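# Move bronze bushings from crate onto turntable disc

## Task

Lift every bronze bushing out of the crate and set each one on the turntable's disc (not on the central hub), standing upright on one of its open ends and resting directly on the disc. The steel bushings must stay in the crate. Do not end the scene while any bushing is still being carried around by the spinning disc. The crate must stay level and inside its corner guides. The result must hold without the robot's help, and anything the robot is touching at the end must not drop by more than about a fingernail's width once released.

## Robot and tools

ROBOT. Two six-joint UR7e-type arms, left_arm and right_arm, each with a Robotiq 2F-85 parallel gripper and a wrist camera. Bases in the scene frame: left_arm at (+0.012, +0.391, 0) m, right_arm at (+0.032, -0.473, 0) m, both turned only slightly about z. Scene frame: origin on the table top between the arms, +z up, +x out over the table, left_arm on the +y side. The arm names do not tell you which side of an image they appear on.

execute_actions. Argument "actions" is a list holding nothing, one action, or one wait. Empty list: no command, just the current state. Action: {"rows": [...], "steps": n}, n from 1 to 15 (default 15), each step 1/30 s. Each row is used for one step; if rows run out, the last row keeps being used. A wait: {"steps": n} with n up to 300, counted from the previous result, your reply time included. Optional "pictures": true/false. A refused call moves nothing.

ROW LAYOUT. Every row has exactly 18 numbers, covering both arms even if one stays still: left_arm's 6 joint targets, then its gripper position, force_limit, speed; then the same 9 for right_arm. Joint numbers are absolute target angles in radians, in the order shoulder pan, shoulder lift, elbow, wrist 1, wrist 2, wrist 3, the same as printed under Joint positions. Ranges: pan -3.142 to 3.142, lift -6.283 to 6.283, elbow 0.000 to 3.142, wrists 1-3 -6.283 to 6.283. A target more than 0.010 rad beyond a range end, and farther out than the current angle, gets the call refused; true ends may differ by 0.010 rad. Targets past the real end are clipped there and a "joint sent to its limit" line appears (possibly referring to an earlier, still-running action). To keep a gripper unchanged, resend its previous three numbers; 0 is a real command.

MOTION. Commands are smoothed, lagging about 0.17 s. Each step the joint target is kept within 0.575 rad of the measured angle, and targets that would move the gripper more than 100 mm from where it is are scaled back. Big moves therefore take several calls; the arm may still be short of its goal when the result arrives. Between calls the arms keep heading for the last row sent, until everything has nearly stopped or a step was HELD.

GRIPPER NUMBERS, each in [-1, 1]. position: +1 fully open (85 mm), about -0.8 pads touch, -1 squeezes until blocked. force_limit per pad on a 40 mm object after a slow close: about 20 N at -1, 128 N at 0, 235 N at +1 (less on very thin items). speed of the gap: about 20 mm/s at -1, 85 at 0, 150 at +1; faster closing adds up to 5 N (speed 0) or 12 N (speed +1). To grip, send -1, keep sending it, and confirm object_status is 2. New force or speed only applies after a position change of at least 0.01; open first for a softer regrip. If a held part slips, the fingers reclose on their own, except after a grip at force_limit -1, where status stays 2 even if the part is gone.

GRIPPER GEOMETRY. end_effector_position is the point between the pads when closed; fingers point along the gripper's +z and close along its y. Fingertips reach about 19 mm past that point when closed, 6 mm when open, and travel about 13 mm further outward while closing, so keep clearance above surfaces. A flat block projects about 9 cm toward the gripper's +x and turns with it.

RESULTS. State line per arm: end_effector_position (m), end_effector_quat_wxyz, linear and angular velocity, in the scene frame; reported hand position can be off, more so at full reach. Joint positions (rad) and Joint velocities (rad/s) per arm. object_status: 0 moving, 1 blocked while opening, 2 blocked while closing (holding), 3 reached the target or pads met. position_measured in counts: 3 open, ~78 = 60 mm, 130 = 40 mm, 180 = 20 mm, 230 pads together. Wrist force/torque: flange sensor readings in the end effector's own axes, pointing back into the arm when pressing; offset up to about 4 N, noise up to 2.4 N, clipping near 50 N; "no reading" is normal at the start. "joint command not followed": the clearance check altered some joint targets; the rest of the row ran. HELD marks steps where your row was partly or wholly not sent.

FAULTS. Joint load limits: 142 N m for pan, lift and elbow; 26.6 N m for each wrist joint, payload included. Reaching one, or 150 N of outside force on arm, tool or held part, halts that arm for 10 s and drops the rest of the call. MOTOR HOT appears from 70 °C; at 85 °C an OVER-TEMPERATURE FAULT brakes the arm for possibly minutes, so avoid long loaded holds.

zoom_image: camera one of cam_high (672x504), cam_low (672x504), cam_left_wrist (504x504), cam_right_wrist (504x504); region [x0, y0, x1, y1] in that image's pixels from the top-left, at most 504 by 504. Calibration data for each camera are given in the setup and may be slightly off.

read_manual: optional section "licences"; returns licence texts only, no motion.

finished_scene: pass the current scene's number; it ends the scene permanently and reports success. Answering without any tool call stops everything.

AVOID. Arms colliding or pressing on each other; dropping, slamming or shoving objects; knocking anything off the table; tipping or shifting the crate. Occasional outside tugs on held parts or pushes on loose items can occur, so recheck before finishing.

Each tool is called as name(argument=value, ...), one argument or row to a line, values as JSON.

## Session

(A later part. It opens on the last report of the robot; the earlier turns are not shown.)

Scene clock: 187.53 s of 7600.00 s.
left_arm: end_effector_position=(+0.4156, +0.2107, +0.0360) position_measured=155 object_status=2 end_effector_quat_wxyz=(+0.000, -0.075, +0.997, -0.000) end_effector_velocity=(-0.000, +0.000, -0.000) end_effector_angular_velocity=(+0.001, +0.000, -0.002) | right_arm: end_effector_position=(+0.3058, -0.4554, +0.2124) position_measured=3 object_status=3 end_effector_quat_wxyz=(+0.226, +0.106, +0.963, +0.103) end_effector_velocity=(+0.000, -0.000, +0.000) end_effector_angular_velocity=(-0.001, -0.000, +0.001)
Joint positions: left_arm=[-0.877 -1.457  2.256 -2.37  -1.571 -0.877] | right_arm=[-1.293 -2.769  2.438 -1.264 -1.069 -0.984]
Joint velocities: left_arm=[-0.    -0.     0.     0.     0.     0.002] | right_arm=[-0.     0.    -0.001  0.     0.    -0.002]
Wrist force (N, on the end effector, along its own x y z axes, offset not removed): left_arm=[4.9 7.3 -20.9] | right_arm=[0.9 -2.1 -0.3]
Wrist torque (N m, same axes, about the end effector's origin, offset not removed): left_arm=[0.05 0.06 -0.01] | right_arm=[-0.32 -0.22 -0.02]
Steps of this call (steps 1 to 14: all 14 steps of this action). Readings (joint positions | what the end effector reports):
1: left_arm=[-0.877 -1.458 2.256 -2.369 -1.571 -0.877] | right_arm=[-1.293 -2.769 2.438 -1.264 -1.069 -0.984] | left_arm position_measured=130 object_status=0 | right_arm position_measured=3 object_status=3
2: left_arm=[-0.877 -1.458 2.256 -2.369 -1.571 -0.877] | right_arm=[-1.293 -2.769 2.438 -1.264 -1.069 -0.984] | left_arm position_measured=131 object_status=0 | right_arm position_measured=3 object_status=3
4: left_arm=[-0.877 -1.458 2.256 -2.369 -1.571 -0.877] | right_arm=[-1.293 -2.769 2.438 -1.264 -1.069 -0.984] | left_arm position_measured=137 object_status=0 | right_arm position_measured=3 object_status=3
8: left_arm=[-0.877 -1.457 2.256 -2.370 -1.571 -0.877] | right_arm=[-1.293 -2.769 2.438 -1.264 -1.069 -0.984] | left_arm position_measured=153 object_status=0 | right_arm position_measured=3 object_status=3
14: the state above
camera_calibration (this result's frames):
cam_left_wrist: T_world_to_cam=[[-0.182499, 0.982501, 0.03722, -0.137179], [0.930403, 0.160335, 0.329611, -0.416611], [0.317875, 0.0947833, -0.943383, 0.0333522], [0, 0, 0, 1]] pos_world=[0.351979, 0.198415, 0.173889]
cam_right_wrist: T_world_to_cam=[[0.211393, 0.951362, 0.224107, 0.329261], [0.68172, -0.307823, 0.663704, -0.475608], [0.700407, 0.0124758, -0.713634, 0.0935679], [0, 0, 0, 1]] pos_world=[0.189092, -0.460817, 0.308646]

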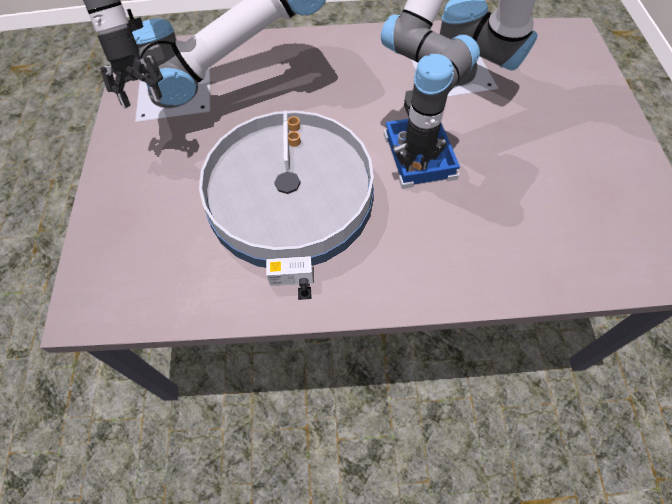

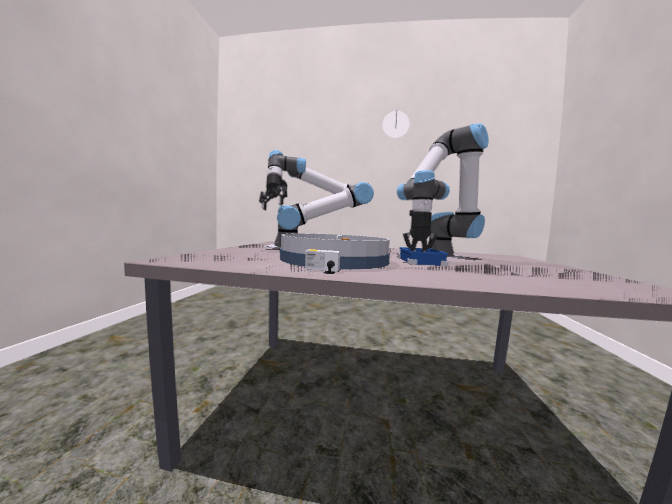

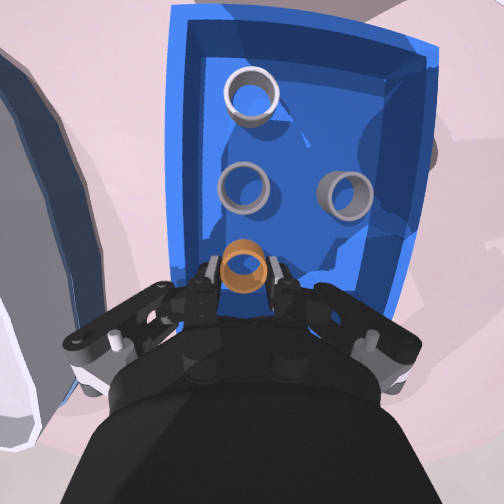

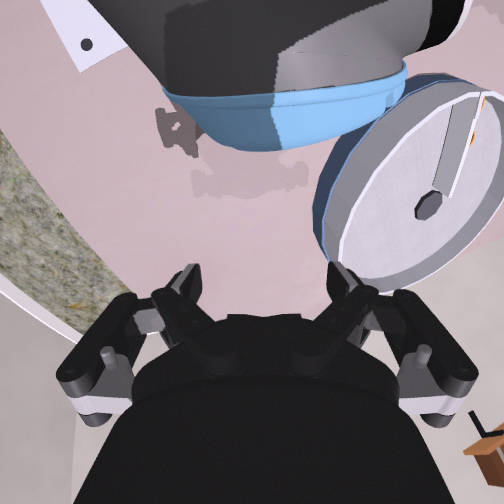

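execute_actions(
  actions=[
    {"rows":[[-0.877,-1.48,2.243,-2.334,-1.5708,-0.877,-1,-0.5,-0.5,-1.293,-2.769,2.438,-1.264,-1.069,-0.984,1,0,0],[-0.877,-1.502,2.23,-2.299,-1.5708,-0.877,-1,-0.5,-0.5,-1.293,-2.769,2.438,-1.264,-1.069,-0.984,1,0,0],[-0.877,-1.502,2.23,-2.299,-1.5708,-0.877,-1,-0.5,-0.5,-1.293,-2.769,2.438,-1.264,-1.069,-0.984,1,0,0],[-0.877,-1.5445,2.2016,-2.2279,-1.5708,-0.877,-1,-0.5,-0.5,-1.293,-2.769,2.438,-1.264,-1.069,-0.984,1,0,0],[-0.877,-1.5445,2.2016,-2.2279,-1.5708,-0.877,-1,-0.5,-0.5,-1.293,-2.769,2.438,-1.264,-1.069,-0.984,1,0,0],[-0.877,-1.5445,2.2016,-2.2279,-1.5708,-0.877,-1,-0.5,-0.5,-1.293,-2.769,2.438,-1.264,-1.069,-0.984,1,0,0],[-0.877,-1.6472,2.0913,-2.0149,-1.5708,-0.877,-1,-0.5,-0.5,-1.293,-2.769,2.438,-1.264,-1.069,-0.984,1,0,0]],"steps":15},
  ],
  pictures=false,
)

execute_actions(
  actions=[
    {"rows":[[-1.193,-1.3705,1.7941,-1.9944,-1.5708,-1.25,-1,-0.5,-0.5,-1.293,-2.769,2.438,-1.264,-1.069,-0.984,1,0,0]],"steps":15},
  ],
  pictures=false,
)

execute_actions(
  actions=[
    {"rows":[[-1.193,-1.3002,1.8781,-2.1487,-1.5708,-1.25,-1,-0.5,-0.5,-1.293,-2.769,2.438,-1.264,-1.069,-0.984,1,0,0]],"steps":10},
  ],
  pictures=false,
)

execute_actions(
  actions=[
    {"rows":[[-1.193,-1.2924,1.8846,-2.163,-1.5708,-1.25,-1,-0.5,-0.5,-1.293,-2.769,2.438,-1.264,-1.069,-0.984,1,0,0]],"steps":14},
  ],
  pictures=false,
)

execute_actions(
  actions=[
    {"rows":[[-1.193,-1.2924,1.8846,-2.163,-1.5708,-1.25,0.3,-0.5,0.5,-1.293,-2.769,2.438,-1.264,-1.069,-0.984,1,0,0]],"steps":7},
  ],
  pictures=false,
)

execute_actions(
  actions=[
    {"rows":[[-1.193,-1.3705,1.7941,-1.9944,-1.5708,-1.25,0.3,-0.5,0.5,-1.293,-2.769,2.438,-1.264,-1.069,-0.984,1,0,0]],"steps":12},
  ],
  pictures=false,
)

execute_actions(
  actions=[
    {"steps":300},
  ],
)

Scene clock: 210.67 s of 7600.00 s.
left_arm: end_effector_position=(+0.4171, +0.2093, +0.1424) position_measured=155 object_status=2 end_effector_quat_wxyz=(+0.002, -0.075, +0.997, -0.002) end_effector_velocity=(-0.015, +0.014, +0.077) end_effector_angular_velocity=(+0.031, +0.033, +0.002) | right_arm: end_effector_position=(+0.3058, -0.4554, +0.2124) position_measured=3 object_status=3 end_effector_quat_wxyz=(+0.226, +0.106, +0.963, +0.103) end_effector_velocity=(+0.000, +0.000, +0.000) end_effector_angular_velocity=(+0.001, -0.002, +0.001)
Joint positions: left_arm=[-0.877 -1.635  2.103 -2.043 -1.571 -0.877] | right_arm=[-1.293 -2.769  2.438 -1.264 -1.069 -0.984]
Joint velocities: left_arm=[ 0.001 -0.121 -0.121  0.287  0.001 -0.001] | right_arm=[ 0.    -0.     0.     0.     0.002 -0.001]
Wrist force (N, on the end effector, along its own x y z axes, offset not removed): left_arm=[3.4 0.6 0.3] | right_arm=[-0.8 -1.6 0.2]
Wrist torque (N m, same axes, about the end effector's origin, offset not removed): left_arm=[-0.11 -0.56 -0.02] | right_arm=[-0.26 0.10 -0.08]
Steps of this call (steps 1 to 15: the robot went on to your last target; steps 16 to 679: nothing new was sent; steps 680 to 694: all 15 steps of this action). Readings (joint positions | what the end effector reports):
680: left_arm=[-0.877 -1.458 2.256 -2.369 -1.571 -0.877] | right_arm=[-1.293 -2.769 2.438 -1.264 -1.069 -0.984] | left_arm position_measured=155 object_status=2 | right_arm position_measured=3 object_status=3
681: left_arm=[-0.877 -1.461 2.254 -2.364 -1.571 -0.877] | right_arm=[-1.293 -2.769 2.438 -1.264 -1.069 -0.984] | left_arm position_measured=155 object_status=2 | right_arm position_measured=3 object_status=3
683: left_arm=[-0.877 -1.478 2.244 -2.338 -1.571 -0.877] | right_arm=[-1.293 -2.769 2.438 -1.264 -1.069 -0.984] | left_arm position_measured=155 object_status=2 | right_arm position_measured=3 object_status=3
687: left_arm=[-0.877 -1.533 2.206 -2.253 -1.571 -0.877] | right_arm=[-1.293 -2.769 2.438 -1.264 -1.069 -0.984] | left_arm position_measured=155 object_status=2 | right_arm position_measured=3 object_status=3
694: the state above

Scene clock: 211.17 s of 7600.00 s.
left_arm: end_effector_position=(+0.4035, +0.0021, +0.1505) position_measured=155 object_status=2 end_effector_quat_wxyz=(-0.000, -0.101, +0.995, +0.000) end_effector_velocity=(-0.033, -0.119, -0.005) end_effector_angular_velocity=(+0.000, -0.001, +0.035) | right_arm: end_effector_position=(+0.3058, -0.4554, +0.2124) position_measured=3 object_status=3 end_effector_quat_wxyz=(+0.226, +0.106, +0.963, +0.103) end_effector_velocity=(+0.000, +0.000, +0.000) end_effector_angular_velocity=(+0.000, -0.000, +0.000)
Joint positions: left_arm=[-1.176 -1.385  1.81  -1.996 -1.571 -1.23 ] | right_arm=[-1.293 -2.769  2.438 -1.264 -1.069 -0.984]
Joint velocities: left_arm=[-0.169  0.142 -0.16   0.018  0.001 -0.204] | right_arm=[ 0.     0.001 -0.     0.     0.    -0.   ]
Wrist force (N, on the end effector, along its own x y z axes, offset not removed): left_arm=[1.6 -0.9 1.4] | right_arm=[0.2 -2.4 0.9]
Wrist torque (N m, same axes, about the end effector's origin, offset not removed): left_arm=[-0.20 -0.36 -0.04] | right_arm=[-0.41 -0.03 0.05]
Steps of this call (steps 1 to 15: all 15 steps of this action). Readings (joint positions | what the end effector reports):
1: left_arm=[-0.877 -1.638 2.099 -2.035 -1.571 -0.878] | right_arm=[-1.293 -2.769 2.438 -1.264 -1.069 -0.984] | left_arm position_measured=155 object_status=2 | right_arm position_measured=3 object_status=3
2: left_arm=[-0.886 -1.632 2.089 -2.030 -1.571 -0.886] | right_arm=[-1.293 -2.769 2.438 -1.264 -1.069 -0.984] | left_arm position_measured=155 object_status=2 | right_arm position_measured=3 object_status=3
4: left_arm=[-0.940 -1.585 2.035 -2.023 -1.571 -0.946] | right_arm=[-1.293 -2.769 2.438 -1.264 -1.069 -0.984] | left_arm position_measured=155 object_status=2 | right_arm position_measured=3 object_status=3
8: left_arm=[-1.051 -1.490 1.929 -2.010 -1.571 -1.079] | right_arm=[-1.293 -2.769 2.438 -1.264 -1.069 -0.984] | left_arm position_measured=155 object_status=2 | right_arm position_measured=3 object_status=3
15: the state above

Scene clock: 211.50 s of 7600.00 s.
left_arm: end_effector_position=(+0.4001, -0.0093, +0.0938) position_measured=155 object_status=2 end_effector_quat_wxyz=(-0.000, -0.103, +0.995, +0.001) end_effector_velocity=(-0.000, -0.005, -0.038) end_effector_angular_velocity=(-0.015, -0.009, +0.001) | right_arm: end_effector_position=(+0.3058, -0.4554, +0.2124) position_measured=3 object_status=3 end_effector_quat_wxyz=(+0.226, +0.106, +0.963, +0.103) end_effector_velocity=(-0.000, +0.000, +0.000) end_effector_angular_velocity=(+0.001, +0.000, -0.001)
Joint positions: left_arm=[-1.192 -1.305  1.873 -2.137 -1.571 -1.249] | right_arm=[-1.293 -2.769  2.438 -1.264 -1.069 -0.984]
Joint velocities: left_arm=[-0.005  0.051  0.051 -0.119 -0.    -0.007] | right_arm=[ 0.     0.    -0.     0.    -0.     0.001]
Wrist force (N, on the end effector, along its own x y z axes, offset not removed): left_arm=[0.3 1.7 3.8] | right_arm=[0.8 -2.4 0.5]
Wrist torque (N m, same axes, about the end effector's origin, offset not removed): left_arm=[0.11 -0.13 -0.03] | right_arm=[-0.40 -0.22 -0.11]
Steps of this call (steps 1 to 10: all 10 steps of this action). Readings (joint positions | what the end effector reports):
1: left_arm=[-1.181 -1.380 1.806 -1.996 -1.571 -1.235] | right_arm=[-1.293 -2.769 2.438 -1.264 -1.069 -0.984] | left_arm position_measured=155 object_status=2 | right_arm position_measured=3 object_status=3
2: left_arm=[-1.184 -1.370 1.810 -2.004 -1.571 -1.240] | right_arm=[-1.293 -2.769 2.438 -1.264 -1.069 -0.984] | left_arm position_measured=155 object_status=2 | right_arm position_measured=3 object_status=3
4: left_arm=[-1.189 -1.338 1.839 -2.058 -1.571 -1.245] | right_arm=[-1.293 -2.769 2.438 -1.264 -1.069 -0.984] | left_arm position_measured=155 object_status=2 | right_arm position_measured=3 object_status=3
8: left_arm=[-1.192 -1.310 1.868 -2.125 -1.571 -1.249] | right_arm=[-1.293 -2.769 2.438 -1.264 -1.069 -0.984] | left_arm position_measured=155 object_status=2 | right_arm position_measured=3 object_status=3
10: the state above

Scene clock: 211.97 s of 7600.00 s.
left_arm: end_effector_position=(+0.4001, -0.0099, +0.0846) position_measured=155 object_status=2 end_effector_quat_wxyz=(-0.000, -0.103, +0.995, -0.000) end_effector_velocity=(-0.000, -0.000, -0.001) end_effector_angular_velocity=(-0.000, -0.001, -0.002) | right_arm: end_effector_position=(+0.3058, -0.4554, +0.2124) position_measured=3 object_status=3 end_effector_quat_wxyz=(+0.226, +0.106, +0.963, +0.103) end_effector_velocity=(-0.000, +0.000, -0.000) end_effector_angular_velocity=(-0.001, +0.001, +0.000)
Joint positions: left_arm=[-1.193 -1.293  1.884 -2.163 -1.571 -1.25 ] | right_arm=[-1.293 -2.769  2.438 -1.264 -1.069 -0.984]
Joint velocities: left_arm=[-0.001  0.001  0.002 -0.004  0.001  0.001] | right_arm=[ 0.    -0.001  0.     0.    -0.001 -0.   ]
Wrist force (N, on the end effector, along its own x y z axes, offset not removed): left_arm=[-0.2 0.7 1.3] | right_arm=[0.5 -1.8 1.3]
Wrist torque (N m, same axes, about the end effector's origin, offset not removed): left_arm=[-0.11 0.00 0.04] | right_arm=[-0.32 -0.12 -0.02]
Steps of this call (steps 1 to 14: all 14 steps of this action). Readings (joint positions | what the end effector reports):
1: left_arm=[-1.193 -1.304 1.875 -2.141 -1.571 -1.250] | right_arm=[-1.293 -2.769 2.438 -1.264 -1.069 -0.984] | left_arm position_measured=155 object_status=2 | right_arm position_measured=3 object_status=3
2: left_arm=[-1.193 -1.301 1.877 -2.145 -1.571 -1.250] | right_arm=[-1.293 -2.769 2.438 -1.264 -1.069 -0.984] | left_arm position_measured=155 object_status=2 | right_arm position_measured=3 object_status=3
4: left_arm=[-1.193 -1.297 1.880 -2.154 -1.571 -1.250] | right_arm=[-1.293 -2.769 2.438 -1.264 -1.069 -0.984] | left_arm position_measured=155 object_status=2 | right_arm position_measured=3 object_status=3
8: left_arm=[-1.193 -1.294 1.883 -2.161 -1.571 -1.250] | right_arm=[-1.293 -2.769 2.438 -1.264 -1.069 -0.984] | left_arm position_measured=155 object_status=2 | right_arm position_measured=3 object_status=3
14: the state above

Scene clock: 212.20 s of 7600.00 s.
left_arm: end_effector_position=(+0.4001, -0.0099, +0.0845) position_measured=112 object_status=0 end_effector_quat_wxyz=(-0.000, -0.103, +0.995, -0.000) end_effector_velocity=(-0.000, -0.000, -0.000) end_effector_angular_velocity=(-0.001, -0.000, +0.001) | right_arm: end_effector_position=(+0.3058, -0.4554, +0.2124) position_measured=3 object_status=3 end_effector_quat_wxyz=(+0.226, +0.106, +0.963, +0.103) end_effector_velocity=(-0.000, -0.000, +0.000) end_effector_angular_velocity=(-0.001, +0.000, +0.000)
Joint positions: left_arm=[-1.193 -1.292  1.885 -2.163 -1.571 -1.25 ] | right_arm=[-1.293 -2.769  2.438 -1.264 -1.069 -0.984]
Joint velocities: left_arm=[-0.     0.     0.    -0.001 -0.    -0.001] | right_arm=[-0.    -0.001 -0.    -0.    -0.001 -0.001]
Wrist force (N, on the end effector, along its own x y z axes, offset not removed): left_arm=[-0.1 2.2 1.9] | right_arm=[-0.7 -3.1 0.2]
Wrist torque (N m, same axes, about the end effector's origin, offset not removed): left_arm=[0.16 -0.02 0.03] | right_arm=[-0.50 0.06 -0.08]
Steps of this call (steps 1 to 7: all 7 steps of this action). Readings (joint positions | what the end effector reports):
1: left_arm=[-1.193 -1.293 1.884 -2.163 -1.571 -1.250] | right_arm=[-1.293 -2.769 2.438 -1.264 -1.069 -0.984] | left_arm position_measured=155 object_status=0 | right_arm position_measured=3 object_status=3
2: left_arm=[-1.193 -1.292 1.885 -2.163 -1.571 -1.250] | right_arm=[-1.293 -2.769 2.438 -1.264 -1.069 -0.984] | left_arm position_measured=154 object_status=0 | right_arm position_measured=3 object_status=3
4: left_arm=[-1.193 -1.292 1.885 -2.163 -1.571 -1.250] | right_arm=[-1.293 -2.769 2.438 -1.264 -1.069 -0.984] | left_arm position_measured=141 object_status=0 | right_arm position_measured=3 object_status=3
7: the state above

Scene clock: 212.60 s of 7600.00 s.
left_arm: end_effector_position=(+0.4002, -0.0101, +0.1478) position_measured=91 object_status=0 end_effector_quat_wxyz=(+0.000, -0.103, +0.995, -0.000) end_effector_velocity=(-0.002, +0.003, +0.022) end_effector_angular_velocity=(+0.007, +0.004, +0.002) | right_arm: end_effector_position=(+0.3058, -0.4554, +0.2124) position_measured=3 object_status=3 end_effector_quat_wxyz=(+0.226, +0.106, +0.963, +0.103) end_effector_velocity=(+0.000, -0.000, +0.000) end_effector_angular_velocity=(-0.002, -0.001, +0.000)
Joint positions: left_arm=[-1.193 -1.368  1.797 -2.001 -1.571 -1.25 ] | right_arm=[-1.293 -2.769  2.438 -1.264 -1.069 -0.984]
Joint velocities: left_arm=[-0.    -0.027 -0.032  0.068 -0.    -0.002] | right_arm=[-0.001 -0.001  0.     0.     0.001 -0.001]
Wrist force (N, on the end effector, along its own x y z axes, offset not removed): left_arm=[2.1 1.9 2.7] | right_arm=[1.4 -2.5 -0.2]
Wrist torque (N m, same axes, about the end effector's origin, offset not removed): left_arm=[0.19 -0.42 0.09] | right_arm=[-0.38 -0.32 -0.06]
Steps of this call (steps 1 to 12: all 12 steps of this action). Readings (joint positions | what the end effector reports):
1: left_arm=[-1.193 -1.293 1.884 -2.163 -1.571 -1.250] | right_arm=[-1.293 -2.769 2.438 -1.264 -1.069 -0.984] | left_arm position_measured=103 object_status=0 | right_arm position_measured=3 object_status=3
2: left_arm=[-1.193 -1.300 1.877 -2.154 -1.571 -1.250] | right_arm=[-1.293 -2.769 2.438 -1.264 -1.069 -0.984] | left_arm position_measured=97 object_status=0 | right_arm position_measured=3 object_status=3
4: left_arm=[-1.193 -1.331 1.841 -2.096 -1.571 -1.250] | right_arm=[-1.293 -2.769 2.438 -1.264 -1.069 -0.984] | left_arm position_measured=93 object_status=0 | right_arm position_measured=3 object_status=3
8: left_arm=[-1.193 -1.360 1.806 -2.021 -1.571 -1.250] | right_arm=[-1.293 -2.769 2.438 -1.264 -1.069 -0.984] | left_arm position_measured=91 object_status=0 | right_arm position_measured=3 object_status=3
12: the state above

Scene clock: 222.60 s of 7600.00 s.
left_arm: end_effector_position=(+0.4000, -0.0098, +0.1500) position_measured=91 object_status=3 end_effector_quat_wxyz=(-0.000, -0.103, +0.995, -0.000) end_effector_velocity=(+0.000, +0.000, +0.001) end_effector_angular_velocity=(-0.000, -0.002, -0.000) | right_arm: end_effector_position=(+0.3058, -0.4554, +0.2124) position_measured=3 object_status=3 end_effector_quat_wxyz=(+0.226, +0.106, +0.963, +0.103) end_effector_velocity=(+0.000, +0.000, +0.000) end_effector_angular_velocity=(+0.001, -0.002, +0.000)
Joint positions: left_arm=[-1.193 -1.371  1.794 -1.994 -1.571 -1.25 ] | right_arm=[-1.293 -2.769  2.438 -1.264 -1.069 -0.984]
Joint velocities: left_arm=[-0.    -0.001 -0.     0.     0.001  0.   ] | right_arm=[-0.     0.     0.     0.     0.002 -0.   ]
Wrist force (N, on the end effector, along its own x y z axes, offset not removed): left_arm=[0.3 2.0 1.0] | right_arm=[-0.6 -2.8 1.3]
Wrist torque (N m, same axes, about the end effector's origin, offset not removed): left_arm=[0.20 -0.09 -0.03] | right_arm=[-0.39 0.07 -0.03]
Steps of this call (steps 1 to 15: the robot went on to your last target; steps 16 to 300: nothing new was sent). Readings (joint positions | what the end effector reports):
1: left_arm=[-1.193 -1.369 1.796 -1.999 -1.571 -1.250] | right_arm=[-1.293 -2.769 2.438 -1.264 -1.069 -0.984] | left_arm position_measured=91 object_status=3 | right_arm position_measured=3 object_status=3
2: left_arm=[-1.193 -1.369 1.796 -1.998 -1.571 -1.250] | right_arm=[-1.293 -2.769 2.438 -1.264 -1.069 -0.984] | left_arm position_measured=91 object_status=3 | right_arm position_measured=3 object_status=3
4: left_arm=[-1.193 -1.370 1.795 -1.996 -1.571 -1.250] | right_arm=[-1.293 -2.769 2.438 -1.264 -1.069 -0.984] | left_arm position_measured=91 object_status=3 | right_arm position_measured=3 object_status=3
8: left_arm=[-1.193 -1.370 1.794 -1.995 -1.571 -1.250] | right_arm=[-1.293 -2.769 2.438 -1.264 -1.069 -0.984] | left_arm position_measured=91 object_status=3 | right_arm position_measured=3 object_status=3
300: the state above
All arms were judged still, so your last target was given up. Only a new action makes them travel on or press farther. Fingers that are still opening or closing keep moving.
camera_calibration (this result's frames):
cam_left_wrist: T_world_to_cam=[[-0.238173, 0.970505, 0.0373301, 0.0944375], [0.919793, 0.213053, 0.32953, -0.399629], [0.311857, 0.112821, -0.943407, 0.169297], [0, 0, 0, 1]] pos_world=[0.337272, -0.0256104, 0.28788]
cam_right_wrist: T_world_to_cam=[[0.211393, 0.951362, 0.224107, 0.329261], [0.68172, -0.307824, 0.663703, -0.475608], [0.700407, 0.012476, -0.713634, 0.093568], [0, 0, 0, 1]] pos_world=[0.189092, -0.460817, 0.308646]

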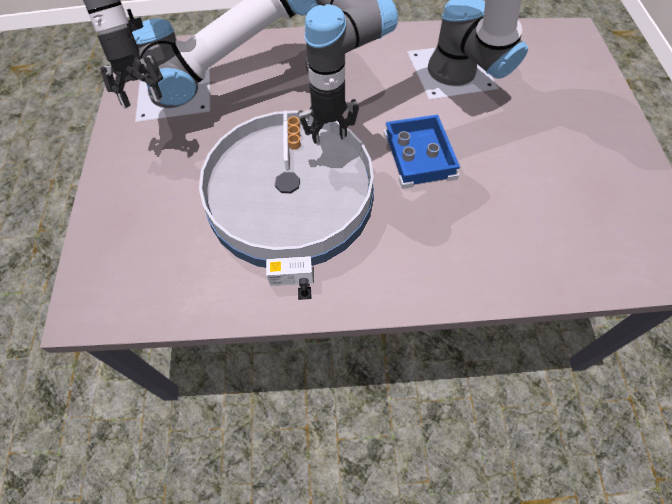

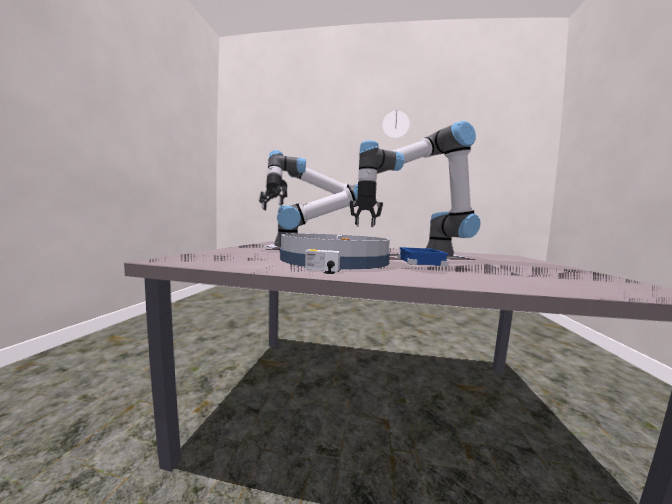

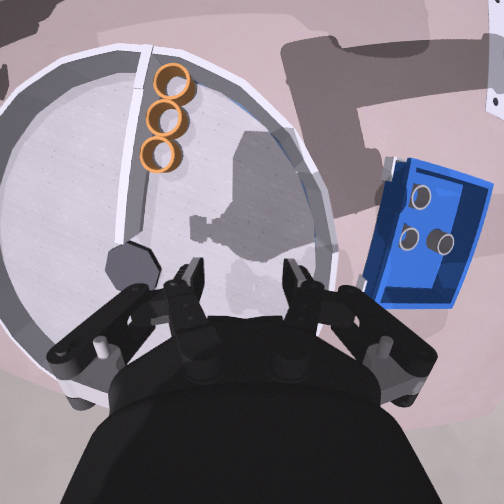

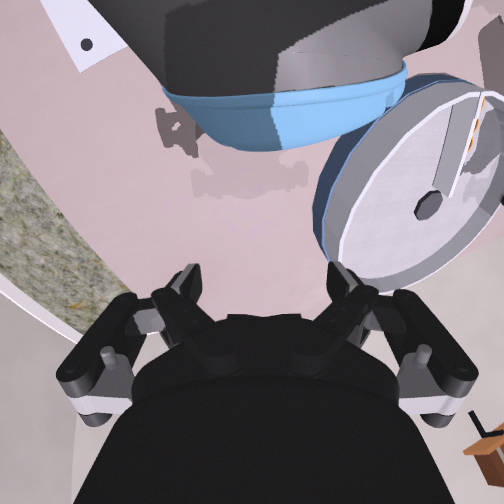

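finished_scene(
  scene=1,
)

The scene is finished: the task was done.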